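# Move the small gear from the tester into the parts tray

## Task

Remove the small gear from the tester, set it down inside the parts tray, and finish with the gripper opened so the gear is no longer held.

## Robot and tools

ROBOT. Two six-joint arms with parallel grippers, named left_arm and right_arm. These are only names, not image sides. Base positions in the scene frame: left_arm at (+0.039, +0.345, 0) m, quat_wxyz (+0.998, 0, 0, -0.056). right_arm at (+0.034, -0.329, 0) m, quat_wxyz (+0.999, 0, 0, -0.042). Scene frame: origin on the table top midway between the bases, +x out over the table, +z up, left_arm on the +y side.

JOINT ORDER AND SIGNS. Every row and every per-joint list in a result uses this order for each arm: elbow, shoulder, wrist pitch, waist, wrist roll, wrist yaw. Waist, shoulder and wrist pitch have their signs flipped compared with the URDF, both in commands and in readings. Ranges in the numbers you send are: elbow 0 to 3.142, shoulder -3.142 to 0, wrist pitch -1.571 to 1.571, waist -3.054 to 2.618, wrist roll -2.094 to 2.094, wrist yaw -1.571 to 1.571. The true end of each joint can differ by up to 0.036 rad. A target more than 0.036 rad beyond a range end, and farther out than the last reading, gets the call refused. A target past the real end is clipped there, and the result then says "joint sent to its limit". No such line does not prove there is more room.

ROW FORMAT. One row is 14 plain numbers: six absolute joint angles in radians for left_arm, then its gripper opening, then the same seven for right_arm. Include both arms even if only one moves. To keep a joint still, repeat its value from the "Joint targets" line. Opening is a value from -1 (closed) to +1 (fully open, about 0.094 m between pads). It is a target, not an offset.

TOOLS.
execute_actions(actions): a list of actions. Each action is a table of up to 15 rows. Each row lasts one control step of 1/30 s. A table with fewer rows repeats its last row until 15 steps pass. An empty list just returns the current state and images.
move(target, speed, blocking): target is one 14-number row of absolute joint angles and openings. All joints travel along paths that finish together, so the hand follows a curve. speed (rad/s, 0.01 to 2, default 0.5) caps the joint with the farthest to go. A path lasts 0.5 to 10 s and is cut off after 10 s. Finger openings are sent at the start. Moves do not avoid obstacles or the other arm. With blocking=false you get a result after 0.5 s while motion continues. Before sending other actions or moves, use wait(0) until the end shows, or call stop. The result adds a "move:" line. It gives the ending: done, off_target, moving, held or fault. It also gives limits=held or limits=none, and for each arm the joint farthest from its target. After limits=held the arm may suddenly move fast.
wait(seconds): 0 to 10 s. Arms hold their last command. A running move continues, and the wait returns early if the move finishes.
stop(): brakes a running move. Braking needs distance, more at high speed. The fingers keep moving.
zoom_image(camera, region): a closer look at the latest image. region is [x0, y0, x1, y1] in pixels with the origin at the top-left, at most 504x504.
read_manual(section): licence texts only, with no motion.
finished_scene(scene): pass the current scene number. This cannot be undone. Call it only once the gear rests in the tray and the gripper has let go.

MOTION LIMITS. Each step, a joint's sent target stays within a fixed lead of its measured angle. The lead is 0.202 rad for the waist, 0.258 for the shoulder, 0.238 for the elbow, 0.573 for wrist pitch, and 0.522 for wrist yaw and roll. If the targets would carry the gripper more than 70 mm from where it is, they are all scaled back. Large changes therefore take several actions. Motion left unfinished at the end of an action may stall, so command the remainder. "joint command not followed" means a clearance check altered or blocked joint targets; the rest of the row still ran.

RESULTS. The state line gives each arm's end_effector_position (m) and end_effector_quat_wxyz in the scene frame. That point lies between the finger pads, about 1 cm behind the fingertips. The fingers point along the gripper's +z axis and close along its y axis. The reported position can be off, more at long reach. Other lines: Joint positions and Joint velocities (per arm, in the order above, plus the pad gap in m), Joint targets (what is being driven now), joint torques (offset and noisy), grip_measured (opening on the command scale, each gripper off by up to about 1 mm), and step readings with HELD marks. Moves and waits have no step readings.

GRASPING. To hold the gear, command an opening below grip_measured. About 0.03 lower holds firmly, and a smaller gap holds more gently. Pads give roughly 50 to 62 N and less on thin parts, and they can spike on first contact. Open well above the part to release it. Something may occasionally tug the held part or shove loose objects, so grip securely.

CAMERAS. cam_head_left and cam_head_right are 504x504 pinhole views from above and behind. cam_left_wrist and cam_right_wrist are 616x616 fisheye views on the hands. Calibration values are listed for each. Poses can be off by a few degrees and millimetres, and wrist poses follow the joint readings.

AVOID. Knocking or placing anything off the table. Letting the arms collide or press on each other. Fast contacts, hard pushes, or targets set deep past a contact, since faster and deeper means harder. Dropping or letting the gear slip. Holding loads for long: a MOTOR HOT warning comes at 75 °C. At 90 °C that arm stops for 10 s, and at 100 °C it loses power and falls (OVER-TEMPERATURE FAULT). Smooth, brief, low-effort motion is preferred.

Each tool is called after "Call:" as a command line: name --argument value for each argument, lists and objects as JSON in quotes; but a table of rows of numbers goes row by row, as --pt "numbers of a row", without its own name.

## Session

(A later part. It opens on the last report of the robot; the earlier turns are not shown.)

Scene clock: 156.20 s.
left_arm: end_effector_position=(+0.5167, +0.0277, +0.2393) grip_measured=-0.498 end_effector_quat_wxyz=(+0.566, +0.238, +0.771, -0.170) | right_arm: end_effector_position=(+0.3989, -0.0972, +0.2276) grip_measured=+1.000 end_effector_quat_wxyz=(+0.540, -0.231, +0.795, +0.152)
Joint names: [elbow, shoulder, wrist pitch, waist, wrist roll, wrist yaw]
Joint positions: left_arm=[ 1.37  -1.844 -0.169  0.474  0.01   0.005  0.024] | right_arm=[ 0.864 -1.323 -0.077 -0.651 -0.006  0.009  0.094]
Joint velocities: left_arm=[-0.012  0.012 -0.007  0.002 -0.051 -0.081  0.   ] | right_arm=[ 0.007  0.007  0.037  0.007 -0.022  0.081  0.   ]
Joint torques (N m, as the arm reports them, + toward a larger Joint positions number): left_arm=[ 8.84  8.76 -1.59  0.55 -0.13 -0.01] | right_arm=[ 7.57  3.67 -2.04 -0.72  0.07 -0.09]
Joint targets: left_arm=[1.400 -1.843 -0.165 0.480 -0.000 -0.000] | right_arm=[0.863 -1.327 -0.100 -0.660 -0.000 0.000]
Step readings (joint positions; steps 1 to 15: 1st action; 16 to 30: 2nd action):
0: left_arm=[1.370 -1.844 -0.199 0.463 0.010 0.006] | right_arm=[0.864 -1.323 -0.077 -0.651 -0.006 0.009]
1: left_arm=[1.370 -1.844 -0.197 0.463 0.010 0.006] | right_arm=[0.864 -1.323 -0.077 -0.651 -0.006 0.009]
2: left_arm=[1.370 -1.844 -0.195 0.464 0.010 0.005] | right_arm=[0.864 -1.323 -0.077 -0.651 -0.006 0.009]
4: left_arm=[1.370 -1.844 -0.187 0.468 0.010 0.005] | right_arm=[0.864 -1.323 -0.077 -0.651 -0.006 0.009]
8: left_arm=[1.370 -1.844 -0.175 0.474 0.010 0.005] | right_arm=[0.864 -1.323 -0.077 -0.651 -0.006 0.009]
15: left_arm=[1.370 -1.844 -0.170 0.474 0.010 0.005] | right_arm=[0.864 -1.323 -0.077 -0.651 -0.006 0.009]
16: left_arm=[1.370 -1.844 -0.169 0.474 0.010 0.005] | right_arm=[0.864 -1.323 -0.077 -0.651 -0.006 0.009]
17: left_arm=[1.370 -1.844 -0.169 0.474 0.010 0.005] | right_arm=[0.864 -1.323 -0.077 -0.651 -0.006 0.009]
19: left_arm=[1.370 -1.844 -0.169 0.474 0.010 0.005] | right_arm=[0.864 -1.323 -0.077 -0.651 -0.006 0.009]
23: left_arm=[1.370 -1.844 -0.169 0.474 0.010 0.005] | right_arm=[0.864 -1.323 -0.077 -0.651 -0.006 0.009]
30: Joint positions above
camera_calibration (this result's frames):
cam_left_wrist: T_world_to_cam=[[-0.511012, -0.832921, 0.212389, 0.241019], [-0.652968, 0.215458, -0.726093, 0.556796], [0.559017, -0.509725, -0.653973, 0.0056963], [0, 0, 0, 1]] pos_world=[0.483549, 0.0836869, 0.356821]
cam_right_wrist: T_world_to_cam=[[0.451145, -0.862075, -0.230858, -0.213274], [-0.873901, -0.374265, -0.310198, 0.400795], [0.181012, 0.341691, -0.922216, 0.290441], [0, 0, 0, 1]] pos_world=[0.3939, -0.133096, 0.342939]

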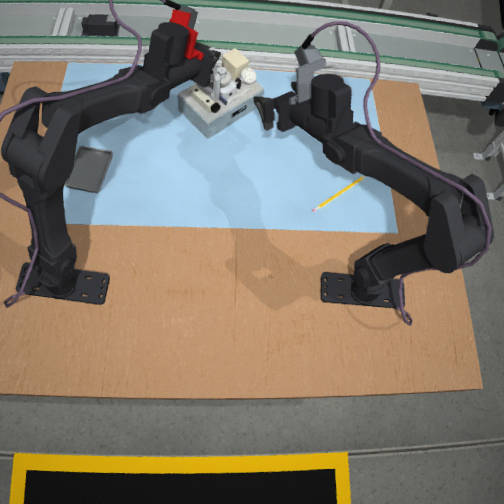

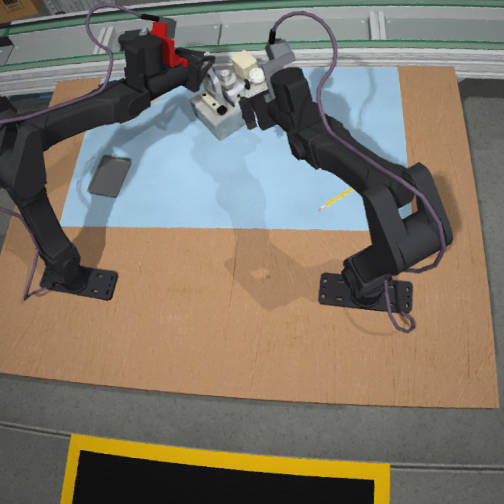

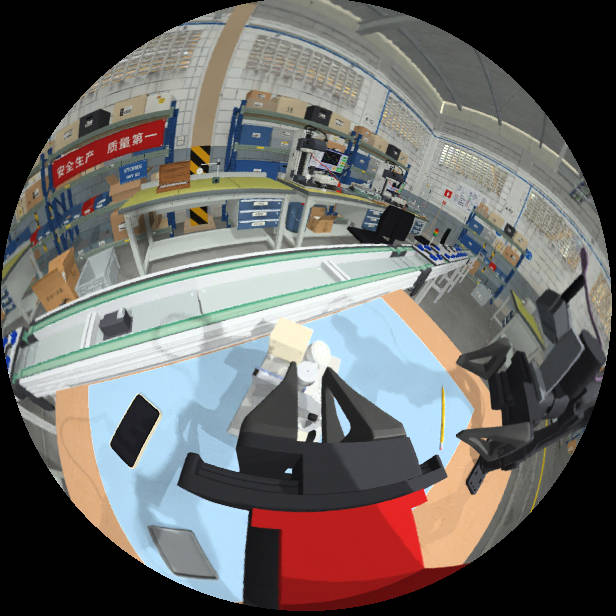

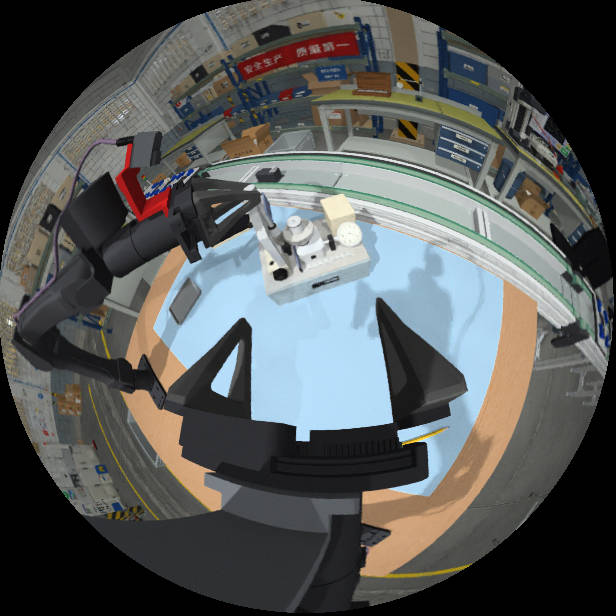

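Call:
execute_actions --actions '[[[1.41,-1.851,-0.165,0.466,0,0,-0.5, 0.863,-1.327,-0.1,-0.66,0,0,1],[1.41,-1.851,-0.165,0.466,0,0,-0.5, 0.863,-1.327,-0.1,-0.66,0,0,1],[1.42,-1.859,-0.165,0.464,0,0,-0.5, 0.863,-1.327,-0.1,-0.66,0,0,1]],[[1.42,-1.859,-0.165,0.464,0,0,-0.6, 0.863,-1.327,-0.1,-0.66,0,0,1]],[[1.42,-1.859,-0.165,0.464,0,0,-0.68, 0.863,-1.327,-0.1,-0.66,0,0,1]]]'

Call:
zoom_image --camera "cam_left_wrist" --region '[250, 320, 370, 440]'

Scene clock: 165.57 s.
left_arm: end_effector_position=(+0.5222, +0.0279, +0.2391) grip_measured=-0.672 end_effector_quat_wxyz=(+0.567, +0.235, +0.771, -0.168) | right_arm: end_effector_position=(+0.3989, -0.0972, +0.2276) grip_measured=+1.000 end_effector_quat_wxyz=(+0.540, -0.231, +0.795, +0.152)
Joint names: [elbow, shoulder, wrist pitch, waist, wrist roll, wrist yaw]
Joint positions: left_arm=[ 1.39  -1.861 -0.167  0.469  0.009  0.002  0.015] | right_arm=[ 0.864 -1.323 -0.077 -0.651 -0.006  0.009  0.094]
Joint velocities: left_arm=[ 0.007  0.007 -0.037 -0.007 -0.022 -0.022  0.001] | right_arm=[-0.032  0.007 -0.037  0.002  0.022 -0.007  0.   ]
Joint torques (N m, as the arm reports them, + toward a larger Joint positions number): left_arm=[ 8.83  8.98 -1.61 -0.48 -0.12  0.01] | right_arm=[ 7.71  3.75 -2.02 -0.68  0.05 -0.1 ]
Joint targets: left_arm=[1.420 -1.859 -0.165 0.464 0.000 0.000] | right_arm=[0.863 -1.327 -0.100 -0.660 0.000 0.000]
Step readings (joint positions; steps 1 to 15: 1st action; 16 to 30: 2nd action; 31 to 45: 3rd action):
0: left_arm=[1.370 -1.844 -0.169 0.474 0.010 0.005] | right_arm=[0.864 -1.323 -0.077 -0.651 -0.006 0.009]
1: left_arm=[1.371 -1.845 -0.168 0.474 0.010 0.005] | right_arm=[0.864 -1.323 -0.077 -0.651 -0.006 0.009]
2: left_arm=[1.374 -1.847 -0.167 0.474 0.010 0.005] | right_arm=[0.864 -1.323 -0.077 -0.651 -0.006 0.009]
4: left_arm=[1.384 -1.854 -0.167 0.474 0.010 0.005] | right_arm=[0.864 -1.323 -0.077 -0.651 -0.006 0.009]
8: left_arm=[1.390 -1.861 -0.167 0.474 0.010 0.005] | right_arm=[0.864 -1.323 -0.077 -0.651 -0.006 0.009]
15: left_arm=[1.390 -1.861 -0.167 0.474 0.010 0.005] | right_arm=[0.864 -1.323 -0.077 -0.651 -0.006 0.009]
16: left_arm=[1.390 -1.861 -0.167 0.474 0.010 0.002] | right_arm=[0.864 -1.323 -0.077 -0.651 -0.006 0.009]
17: left_arm=[1.390 -1.861 -0.167 0.472 0.010 0.000] | right_arm=[0.864 -1.323 -0.077 -0.651 -0.006 0.009]
19: left_arm=[1.390 -1.861 -0.167 0.470 0.010 0.000] | right_arm=[0.864 -1.323 -0.077 -0.651 -0.006 0.009]
23: left_arm=[1.390 -1.861 -0.167 0.469 0.010 0.000] | right_arm=[0.864 -1.323 -0.077 -0.651 -0.006 0.009]
30: left_arm=[1.390 -1.861 -0.167 0.469 0.010 0.000] | right_arm=[0.864 -1.323 -0.077 -0.651 -0.006 0.009]
31: left_arm=[1.390 -1.861 -0.167 0.469 0.010 0.001] | right_arm=[0.864 -1.323 -0.077 -0.651 -0.006 0.009]
32: left_arm=[1.390 -1.861 -0.167 0.469 0.010 0.001] | right_arm=[0.864 -1.323 -0.077 -0.651 -0.006 0.009]
34: left_arm=[1.390 -1.861 -0.167 0.469 0.009 0.002] | right_arm=[0.864 -1.323 -0.077 -0.651 -0.006 0.009]
38: left_arm=[1.390 -1.861 -0.167 0.469 0.009 0.002] | right_arm=[0.864 -1.323 -0.077 -0.651 -0.006 0.009]
45: Joint positions above
camera_calibration (this result's frames):
cam_left_wrist: T_world_to_cam=[[-0.504793, -0.836741, 0.212246, 0.240912], [-0.653842, 0.210073, -0.726884, 0.56101], [0.563627, -0.505701, -0.65314, -0.000168472], [0, 0, 0, 1]] pos_world=[0.488518, 0.0836429, 0.356547]
cam_right_wrist: T_world_to_cam=[[0.451145, -0.862075, -0.230858, -0.213274], [-0.873901, -0.374265, -0.310198, 0.400795], [0.181012, 0.341691, -0.922216, 0.290441], [0, 0, 0, 1]] pos_world=[0.3939, -0.133096, 0.342939]

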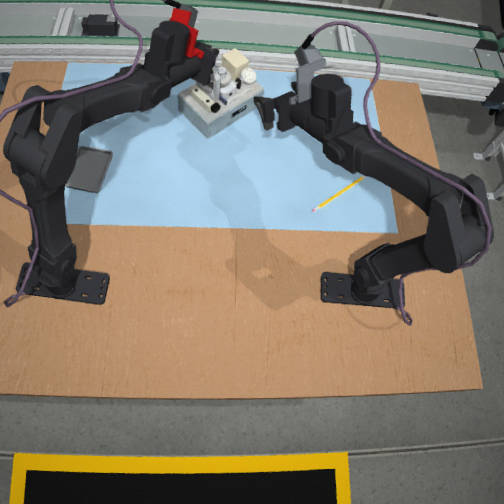

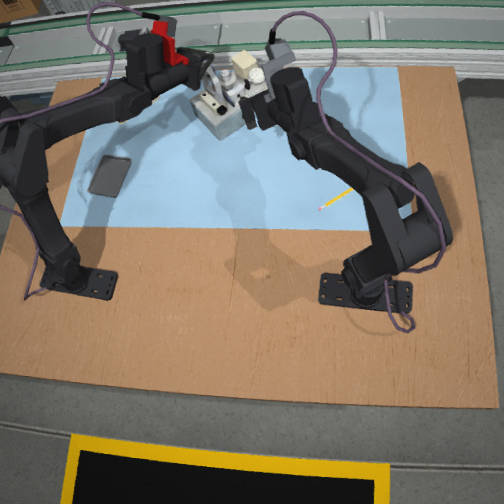

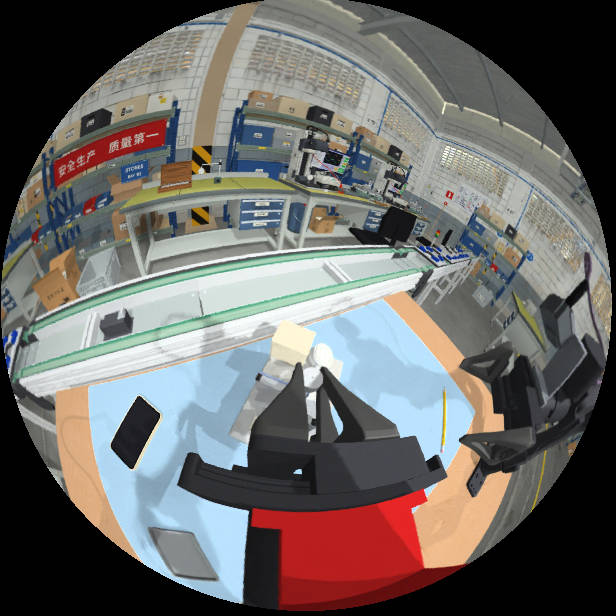

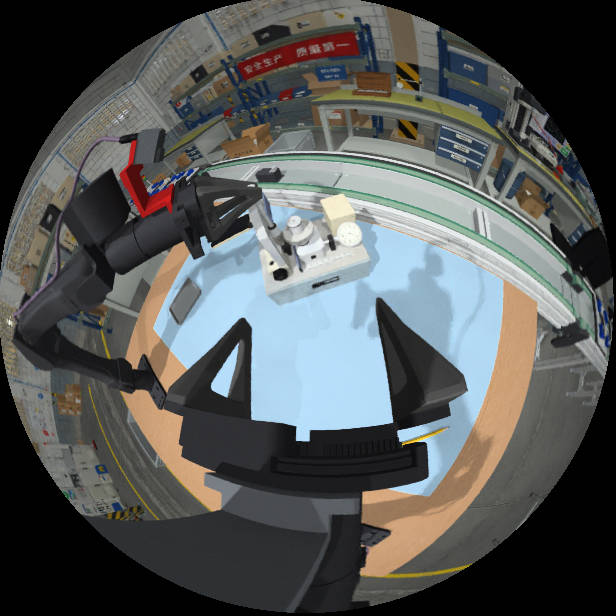

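Region (250, 320, 370, 440) of cam_left_wrist's 616x616 image, scaled by 4.200, with more detail than that image has.

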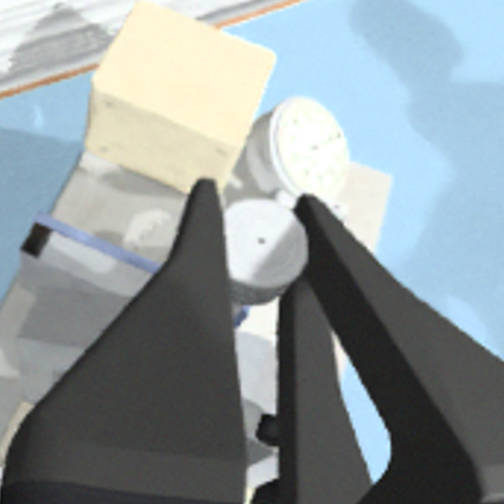

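Call:
execute_actions --actions '[[[1.42,-1.859,-0.165,0.466,0,0,-0.71, 0.863,-1.327,-0.1,-0.66,0,0,1]]]'

Call:
move --target '[1.479,-1.825,-0.089,0.466,0,0,-0.71, 0.863,-1.327,-0.1,-0.66,0,0,1]' --speed 0.06

Call:
zoom_image --camera "cam_right_wrist" --region '[210, 150, 330, 280]'

Scene clock: 177.30 s.
left_arm: end_effector_position=(+0.5222, +0.0279, +0.2391) grip_measured=-0.694 end_effector_quat_wxyz=(+0.567, +0.235, +0.771, -0.168) | right_arm: end_effector_position=(+0.3989, -0.0972, +0.2276) grip_measured=+1.000 end_effector_quat_wxyz=(+0.540, -0.231, +0.795, +0.152)
Joint names: [elbow, shoulder, wrist pitch, waist, wrist roll, wrist yaw]
Joint positions: left_arm=[ 1.39  -1.861 -0.167  0.469  0.008  0.002  0.014] | right_arm=[ 0.864 -1.323 -0.077 -0.651 -0.006  0.009  0.094]
Joint velocities: left_arm=[ 0.002 -0.012 -0.051  0.012 -0.051  0.022 -0.001] | right_arm=[-0.002 -0.002  0.007 -0.007 -0.081 -0.007  0.   ]
Joint torques (N m, as the arm reports them, + toward a larger Joint positions number): left_arm=[ 8.86  8.97 -1.61 -0.3  -0.11  0.01] | right_arm=[ 7.74  3.7  -2.04 -0.68  0.02 -0.08]
Joint targets: left_arm=[1.420 -1.859 -0.165 0.466 -0.000 -0.000] | right_arm=[0.863 -1.327 -0.100 -0.660 -0.000 -0.000]
Step readings (joint positions):
0: left_arm=[1.390 -1.861 -0.167 0.469 0.009 0.002] | right_arm=[0.864 -1.323 -0.077 -0.651 -0.006 0.009]
1: left_arm=[1.390 -1.861 -0.167 0.469 0.009 0.002] | right_arm=[0.864 -1.323 -0.077 -0.651 -0.006 0.009]
2: left_arm=[1.390 -1.861 -0.167 0.469 0.009 0.002] | right_arm=[0.864 -1.323 -0.077 -0.651 -0.006 0.009]
4: left_arm=[1.390 -1.861 -0.167 0.469 0.009 0.002] | right_arm=[0.864 -1.323 -0.077 -0.651 -0.006 0.009]
8: left_arm=[1.390 -1.861 -0.167 0.469 0.008 0.002] | right_arm=[0.864 -1.323 -0.077 -0.651 -0.006 0.009]
15: Joint positions above
camera_calibration (this result's frames):
cam_left_wrist: T_world_to_cam=[[-0.504516, -0.836728, 0.212956, 0.240597], [-0.654181, 0.209482, -0.726749, 0.561172], [0.56348, -0.505969, -0.653059, -0.000104009], [0, 0, 0, 1]] pos_world=[0.488552, 0.0837065, 0.356526]
cam_right_wrist: T_world_to_cam=[[0.451145, -0.862075, -0.230858, -0.213274], [-0.873901, -0.374265, -0.310198, 0.400795], [0.181012, 0.341691, -0.922216, 0.290441], [0, 0, 0, 1]] pos_world=[0.3939, -0.133096, 0.342939]

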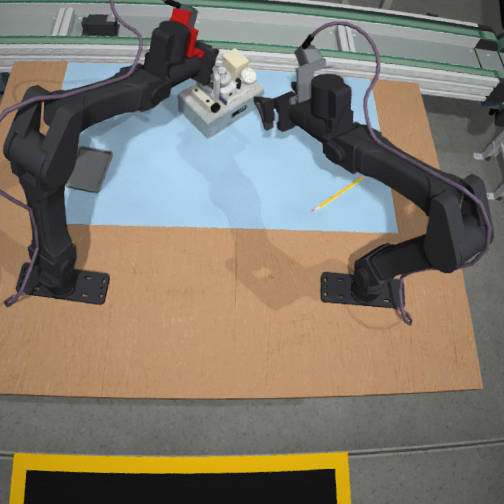

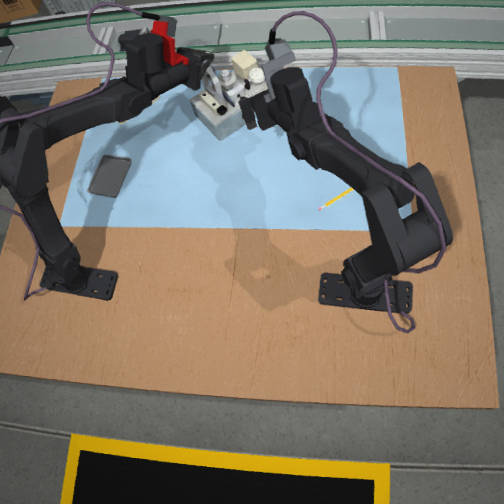

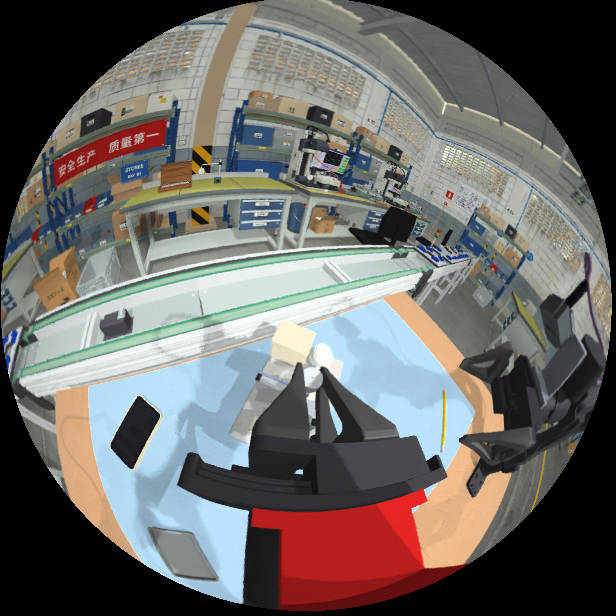

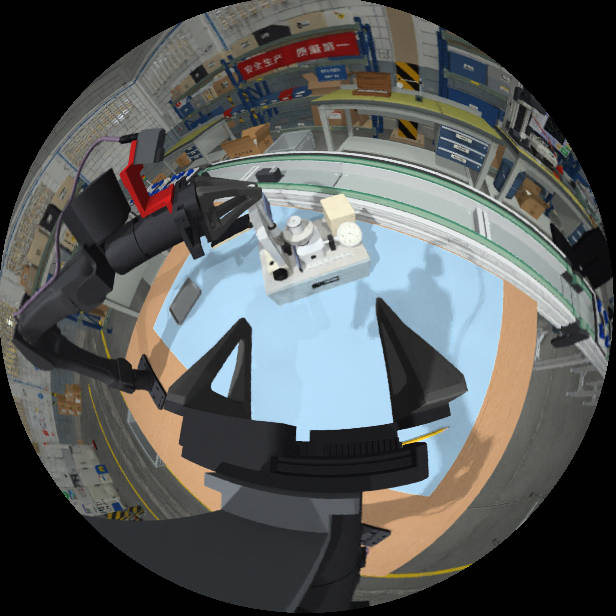

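Scene clock: 179.17 s.
left_arm: end_effector_position=(+0.5220, +0.0280, +0.2405) grip_measured=-0.694 end_effector_quat_wxyz=(+0.551, +0.239, +0.783, -0.163) | right_arm: end_effector_position=(+0.3989, -0.0972, +0.2276) grip_measured=+1.000 end_effector_quat_wxyz=(+0.540, -0.231, +0.795, +0.152)
Joint names: [elbow, shoulder, wrist pitch, waist, wrist roll, wrist yaw]
Joint positions: left_arm=[ 1.438 -1.864 -0.079  0.469  0.008  0.002  0.014] | right_arm=[ 0.864 -1.323 -0.077 -0.651 -0.006  0.009  0.094]
Joint velocities: left_arm=[ 0.012 -0.007 -0.007  0.007 -0.007 -0.022  0.001] | right_arm=[-0.012 -0.007 -0.051 -0.007  0.081 -0.022  0.   ]
Joint torques (N m, as the arm reports them, + toward a larger Joint positions number): left_arm=[ 9.71 11.91 -1.73 -0.29 -0.1   0.01] | right_arm=[ 7.71  3.75 -2.04 -0.74  0.07 -0.07]
Joint targets: left_arm=[1.479 -1.825 -0.089 0.466 0.000 -0.000] | right_arm=[0.863 -1.327 -0.100 -0.660 0.000 -0.000]
move: off_target (left_arm, right_arm); limits=none; left_arm: farthest joint: the elbow, 0.041 radians from its target (0.089 radians at the start); right_arm: farthest joint: the wrist pitch, 0.023 radians from its target (0.023 radians at the start)
camera_calibration (this result's frames):
cam_left_wrist: T_world_to_cam=[[-0.49715, -0.841577, 0.211163, 0.237031], [-0.678936, 0.22578, -0.698619, 0.567733], [0.540266, -0.490685, -0.683624, 0.0200226], [0, 0, 0, 1]] pos_world=[0.492478, 0.0811221, 0.360265]
cam_right_wrist: T_world_to_cam=[[0.451145, -0.862075, -0.230858, -0.213274], [-0.873901, -0.374265, -0.310198, 0.400795], [0.181012, 0.341691, -0.922216, 0.290441], [0, 0, 0, 1]] pos_world=[0.3939, -0.133096, 0.342939]

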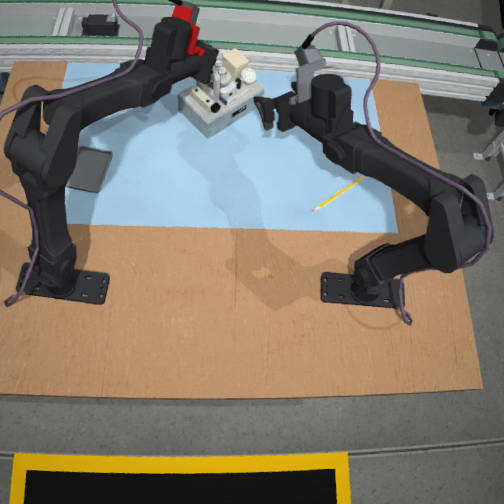

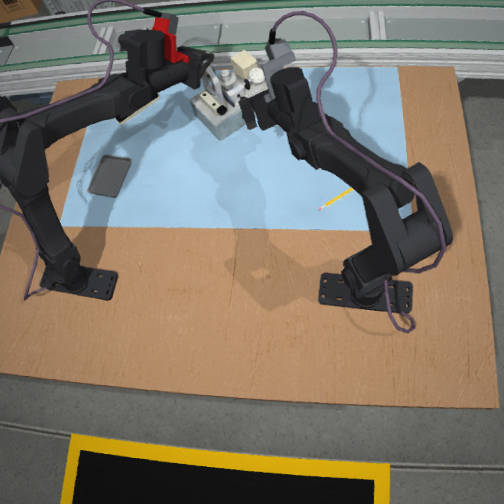

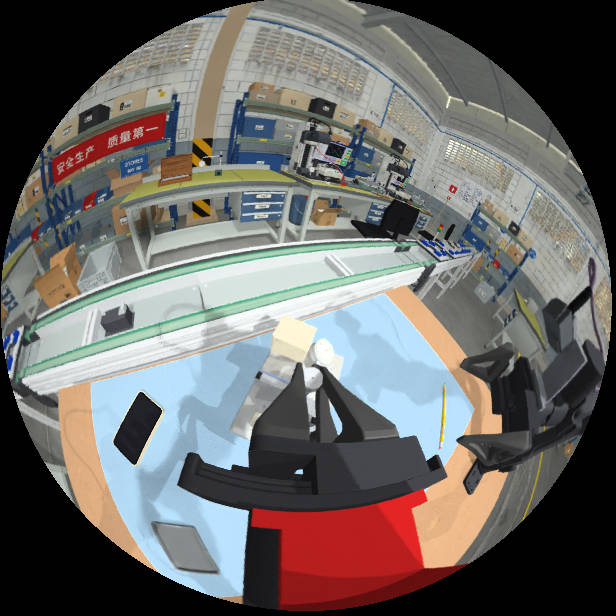

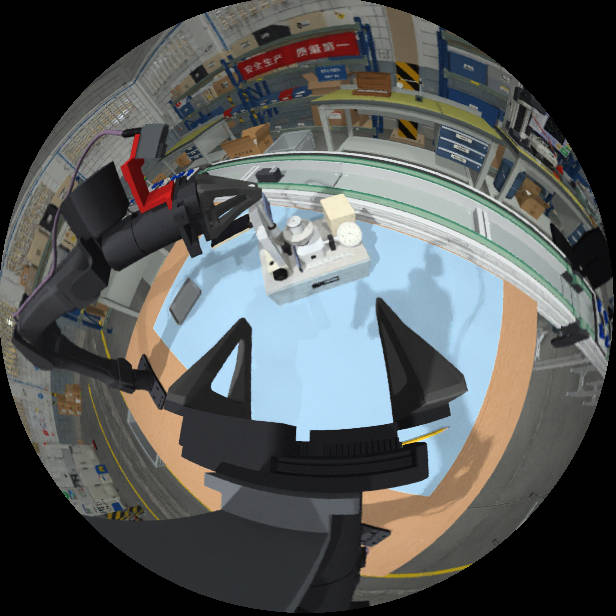

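Region (210, 150, 330, 280) of cam_right_wrist's 616x616 image, scaled by 3.877, with more detail than that image has; it fills the left 465 columns of this view, and the rest is white.

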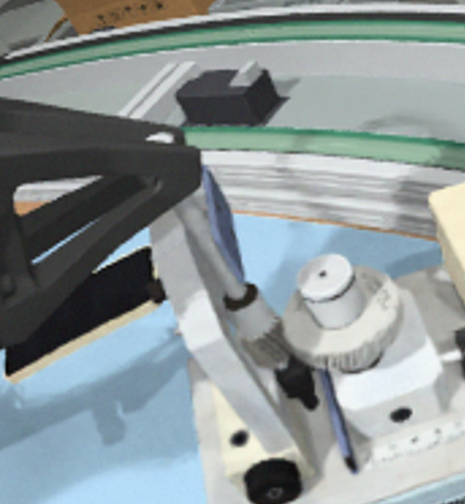

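Call:
move --target '[1.51,-1.795,-0.089,0.466,0,0,-0.725, 0.863,-1.327,-0.1,-0.66,0,0,1]' --speed 0.05

Call:
zoom_image --camera "cam_right_wrist" --region '[210, 150, 330, 280]'

Scene clock: 188.97 s.
left_arm: end_effector_position=(+0.5222, +0.0279, +0.2416) grip_measured=-0.699 end_effector_quat_wxyz=(+0.545, +0.240, +0.787, -0.162) | right_arm: end_effector_position=(+0.3989, -0.0972, +0.2276) grip_measured=+1.000 end_effector_quat_wxyz=(+0.540, -0.231, +0.795, +0.152)
Joint names: [elbow, shoulder, wrist pitch, waist, wrist roll, wrist yaw]
Joint positions: left_arm=[ 1.46  -1.866 -0.045  0.469  0.008  0.002  0.014] | right_arm=[ 0.864 -1.323 -0.077 -0.651 -0.006  0.009  0.094]
Joint velocities: left_arm=[-0.017  0.012 -0.022  0.002  0.007 -0.007 -0.   ] | right_arm=[-0.002 -0.012  0.037  0.017 -0.037  0.037  0.   ]
Joint torques (N m, as the arm reports them, + toward a larger Joint positions number): left_arm=[10.44 14.52 -2.04 -0.3  -0.11  0.01] | right_arm=[ 7.73  3.74 -2.02 -0.69  0.05 -0.07]
Joint targets: left_arm=[1.510 -1.795 -0.089 0.466 0.000 -0.000] | right_arm=[0.863 -1.327 -0.100 -0.660 -0.000 0.000]
move: off_target (left_arm, right_arm); limits=none; left_arm: farthest joint: the shoulder, 0.071 radians from its target (0.069 radians at the start); right_arm: farthest joint: the wrist pitch, 0.023 radians from its target (0.023 radians at the start)
camera_calibration (this result's frames):
cam_left_wrist: T_world_to_cam=[[-0.494531, -0.843302, 0.210432, 0.235652], [-0.687553, 0.231453, -0.688259, 0.570475], [0.531704, -0.485048, -0.694276, 0.0274698], [0, 0, 0, 1]] pos_world=[0.494164, 0.080012, 0.362117]
cam_right_wrist: T_world_to_cam=[[0.451145, -0.862075, -0.230858, -0.213274], [-0.873901, -0.374265, -0.310198, 0.400795], [0.181012, 0.341691, -0.922216, 0.290441], [0, 0, 0, 1]] pos_world=[0.3939, -0.133096, 0.342939]

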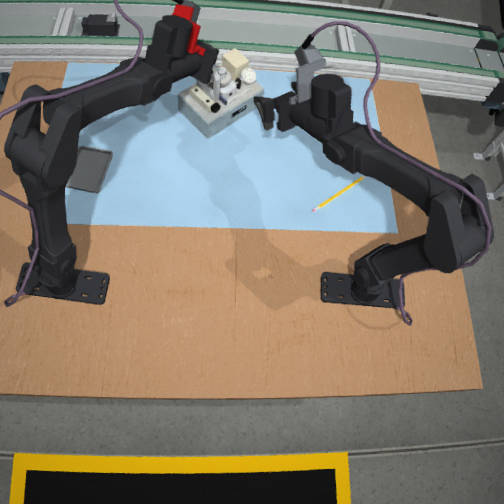

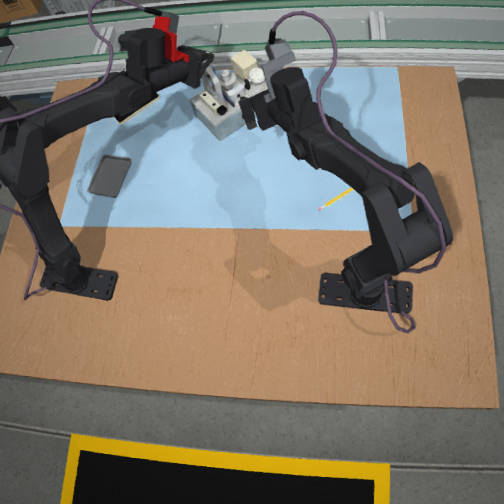

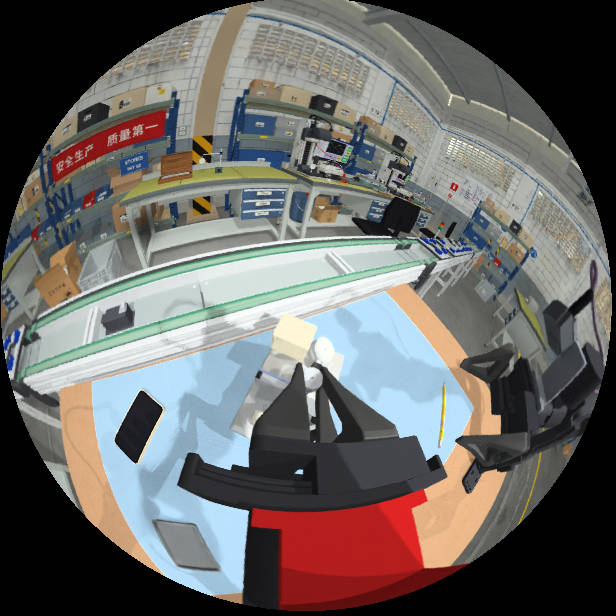

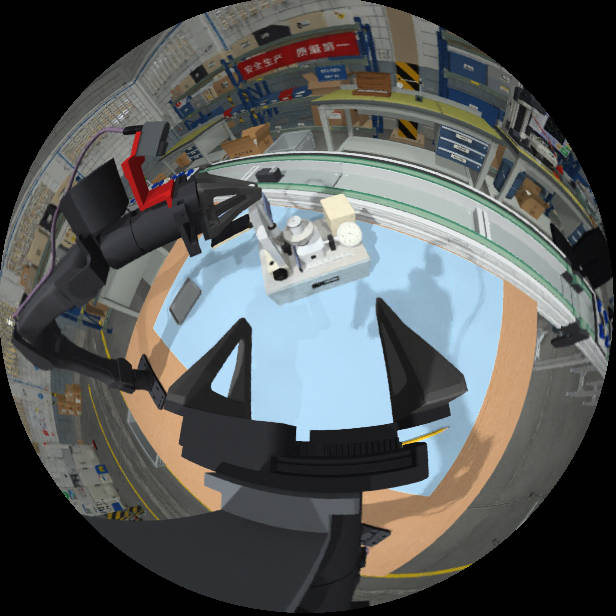

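Region (210, 150, 330, 280) of cam_right_wrist's 616x616 image, scaled by 3.877, with more detail than that image has; it fills the left 465 columns of this view, and the rest is white.

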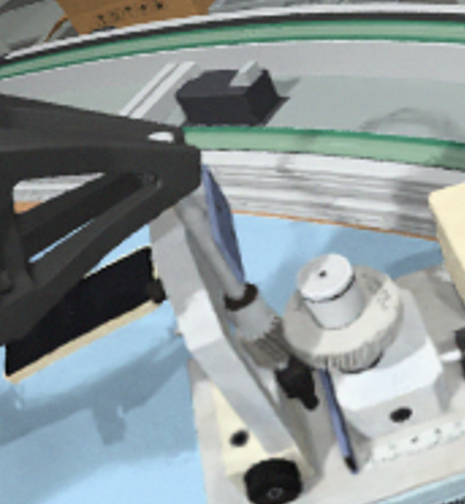

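Call:
execute_actions --actions '[[[1.47,-1.84,-0.07,0.466,0,0,-0.725, 0.863,-1.327,-0.1,-0.66,0,0,1]],[[1.45,-1.86,-0.09,0.466,0,0,-0.3, 0.863,-1.327,-0.1,-0.66,0,0,1]]]'

Call:
move --target '[1.055,-1.50,-0.24,0.35,0,0,-0.3, 1.55,-1.75,0.45,-0.60,0,0,1]' --speed 0.5

Scene clock: 196.63 s.
left_arm: end_effector_position=(+0.5233, +0.0272, +0.2417) grip_measured=-0.302 end_effector_quat_wxyz=(+0.550, +0.239, +0.783, -0.163) | right_arm: end_effector_position=(+0.3989, -0.0972, +0.2276) grip_measured=+1.000 end_effector_quat_wxyz=(+0.540, -0.231, +0.795, +0.152)
Joint names: [elbow, shoulder, wrist pitch, waist, wrist roll, wrist yaw]
Joint positions: left_arm=[ 1.452 -1.869 -0.068  0.469  0.008  0.002  0.033] | right_arm=[ 0.864 -1.323 -0.077 -0.651 -0.006  0.009  0.094]
Joint velocities: left_arm=[-0.007 -0.017  0.081  0.012 -0.007 -0.022  0.001] | right_arm=[ 0.007  0.012  0.022  0.002 -0.081  0.007  0.   ]
Joint torques (N m, as the arm reports them, + toward a larger Joint positions number): left_arm=[ 6.32  9.64 -1.83 -0.33 -0.11  0.01] | right_arm=[ 7.76  3.74 -2.03 -0.7   0.06 -0.08]
Joint targets: left_arm=[1.450 -1.860 -0.090 0.466 -0.000 0.000] | right_arm=[0.863 -1.327 -0.100 -0.660 -0.000 -0.000]
Step readings (joint positions; steps 1 to 15: 1st action; 16 to 30: 2nd action):
0: left_arm=[1.460 -1.866 -0.045 0.469 0.008 0.002] | right_arm=[0.864 -1.323 -0.077 -0.651 -0.006 0.009]
1: left_arm=[1.460 -1.868 -0.044 0.469 0.008 0.002] | right_arm=[0.864 -1.323 -0.077 -0.651 -0.006 0.009]
2: left_arm=[1.460 -1.868 -0.043 0.469 0.008 0.002] | right_arm=[0.864 -1.323 -0.077 -0.651 -0.006 0.009]
4: left_arm=[1.460 -1.868 -0.043 0.469 0.008 0.002] | right_arm=[0.864 -1.323 -0.077 -0.651 -0.006 0.009]
8: left_arm=[1.460 -1.868 -0.043 0.469 0.008 0.002] | right_arm=[0.864 -1.323 -0.077 -0.651 -0.006 0.009]
15: left_arm=[1.460 -1.868 -0.043 0.469 0.008 0.002] | right_arm=[0.864 -1.323 -0.077 -0.651 -0.006 0.009]
16: left_arm=[1.458 -1.869 -0.045 0.469 0.008 0.002] | right_arm=[0.864 -1.323 -0.077 -0.651 -0.006 0.009]
17: left_arm=[1.456 -1.869 -0.050 0.469 0.008 0.002] | right_arm=[0.864 -1.323 -0.077 -0.651 -0.006 0.009]
19: left_arm=[1.453 -1.869 -0.057 0.469 0.008 0.002] | right_arm=[0.864 -1.323 -0.077 -0.651 -0.006 0.009]
23: left_arm=[1.452 -1.869 -0.063 0.469 0.008 0.002] | right_arm=[0.864 -1.323 -0.077 -0.651 -0.006 0.009]
30: Joint positions above
camera_calibration (this result's frames):
cam_left_wrist: T_world_to_cam=[[-0.496747, -0.841843, 0.211053, 0.23652], [-0.68027, 0.226658, -0.697035, 0.569958], [0.538957, -0.489823, -0.685272, 0.0208048], [0, 0, 0, 1]] pos_world=[0.494003, 0.0801175, 0.36162]
cam_right_wrist: T_world_to_cam=[[0.451145, -0.862075, -0.230858, -0.213274], [-0.873901, -0.374265, -0.310198, 0.400795], [0.181012, 0.341691, -0.922216, 0.290441], [0, 0, 0, 1]] pos_world=[0.3939, -0.133096, 0.342939]

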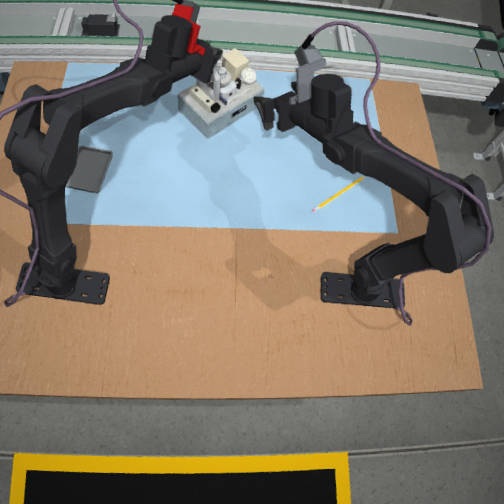

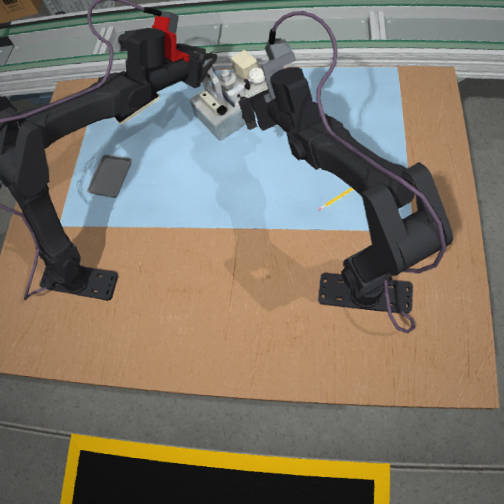

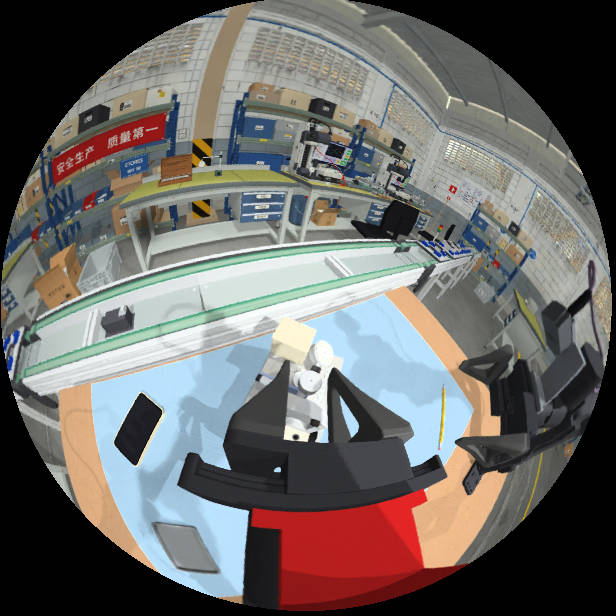

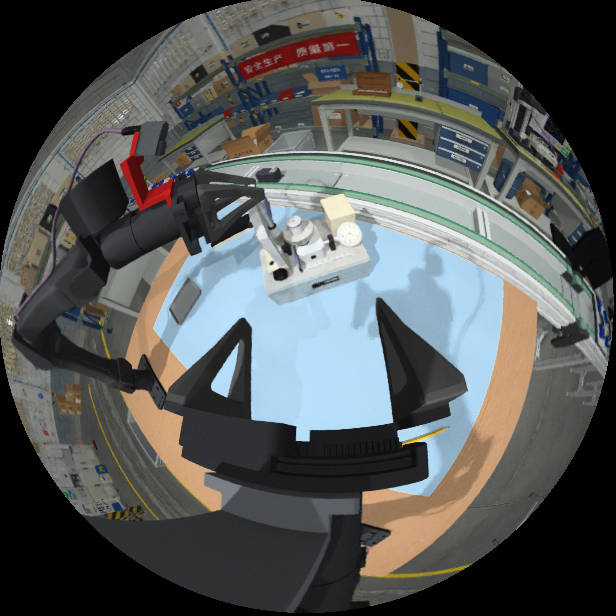

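Scene clock: 198.77 s.
left_arm: end_effector_position=(+0.4802, +0.1220, +0.2650) grip_measured=-0.302 end_effector_quat_wxyz=(+0.598, +0.187, +0.766, -0.141) | right_arm: end_effector_position=(+0.4786, -0.0711, +0.2288) grip_measured=+1.000 end_effector_quat_wxyz=(+0.424, -0.234, +0.868, +0.109)
Joint names: [elbow, shoulder, wrist pitch, waist, wrist roll, wrist yaw]
Joint positions: left_arm=[ 1.058 -1.524 -0.219  0.357  0.008  0.002  0.033] | right_arm=[ 1.521 -1.747  0.44  -0.611 -0.006  0.009  0.094]
Joint velocities: left_arm=[-0.012 -0.007  0.051  0.007 -0.007 -0.007 -0.   ] | right_arm=[-0.017 -0.002 -0.095 -0.002 -0.022  0.007  0.   ]
Joint torques (N m, as the arm reports them, + toward a larger Joint positions number): left_arm=[ 6.24  8.02 -1.87 -0.56 -0.11  0.  ] | right_arm=[10.35  7.53 -1.55  0.71  0.06 -0.09]
Joint targets: left_arm=[1.055 -1.500 -0.240 0.350 0.000 -0.000] | right_arm=[1.550 -1.750 0.450 -0.600 0.000 0.000]
move: off_target (left_arm, right_arm); limits=none; left_arm: farthest joint: the shoulder, 0.024 radians from its target (0.369 radians at the start); right_arm: farthest joint: the elbow, 0.029 radians from its target (0.686 radians at the start)
camera_calibration (this result's frames):
cam_left_wrist: T_world_to_cam=[[-0.418352, -0.882513, 0.214832, 0.256364], [-0.635281, 0.115259, -0.763632, 0.54504], [0.649153, -0.455946, -0.608863, 0.0291501], [0, 0, 0, 1]] pos_world=[0.434581, 0.176715, 0.378883]
cam_right_wrist: T_world_to_cam=[[0.362715, -0.910491, -0.198604, -0.194984], [-0.931, -0.363404, -0.0342963, 0.445626], [-0.0409469, 0.19734, -0.97948, 0.377264], [0, 0, 0, 1]] pos_world=[0.50105, -0.0900383, 0.346081]

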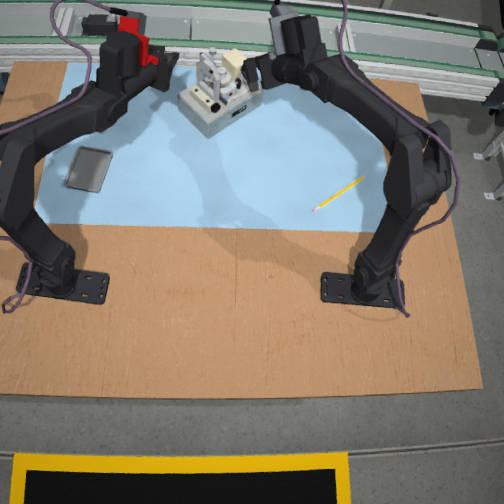

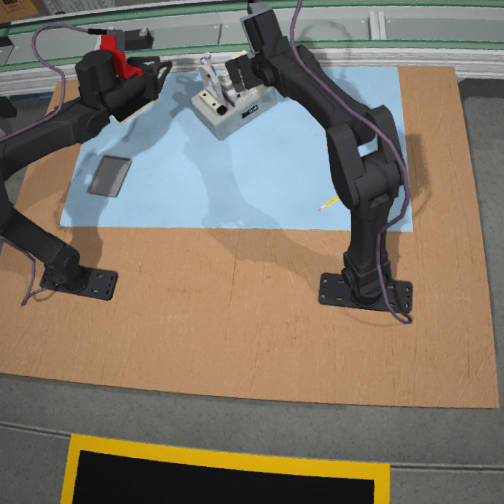

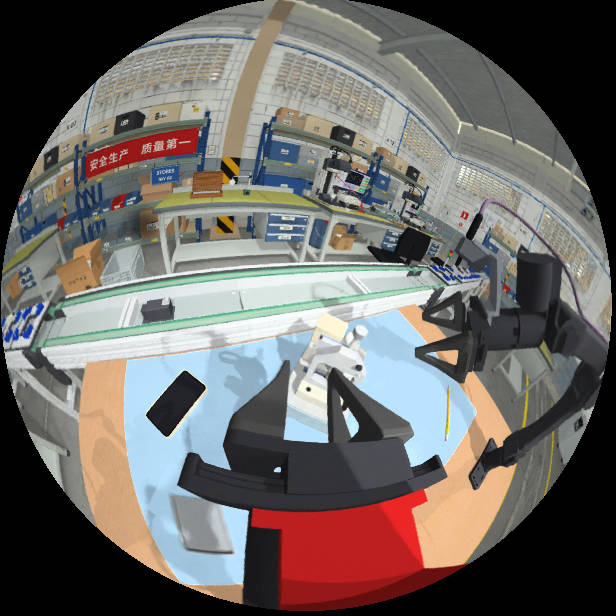

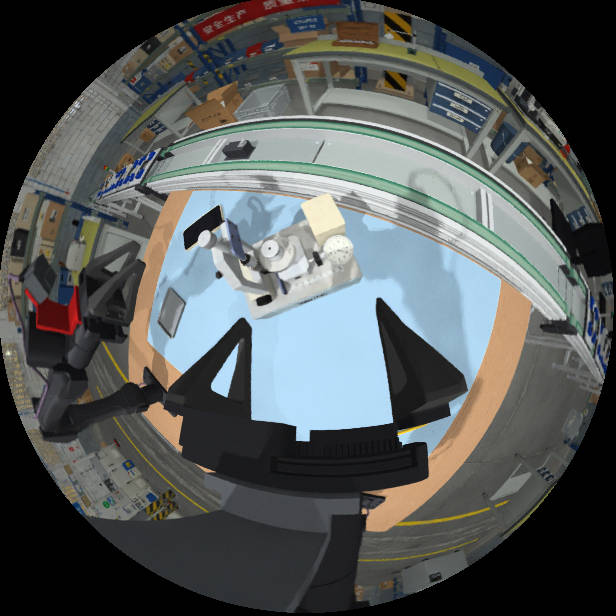

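Call:
zoom_image --camera "cam_right_wrist" --region '[190, 210, 310, 315]'

Region (190, 210, 310, 315) of cam_right_wrist's 616x616 image, scaled by 4.200, with more detail than that image has; it fills the top 441 rows of this view, and the rest is white.

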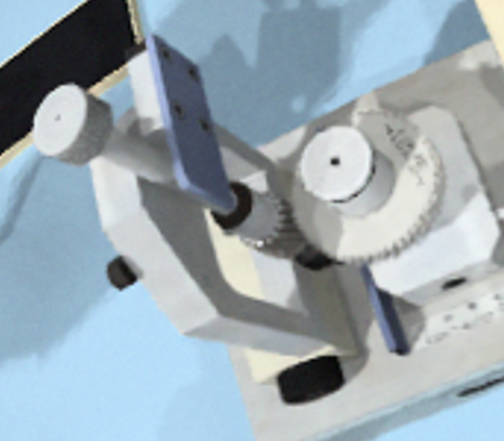

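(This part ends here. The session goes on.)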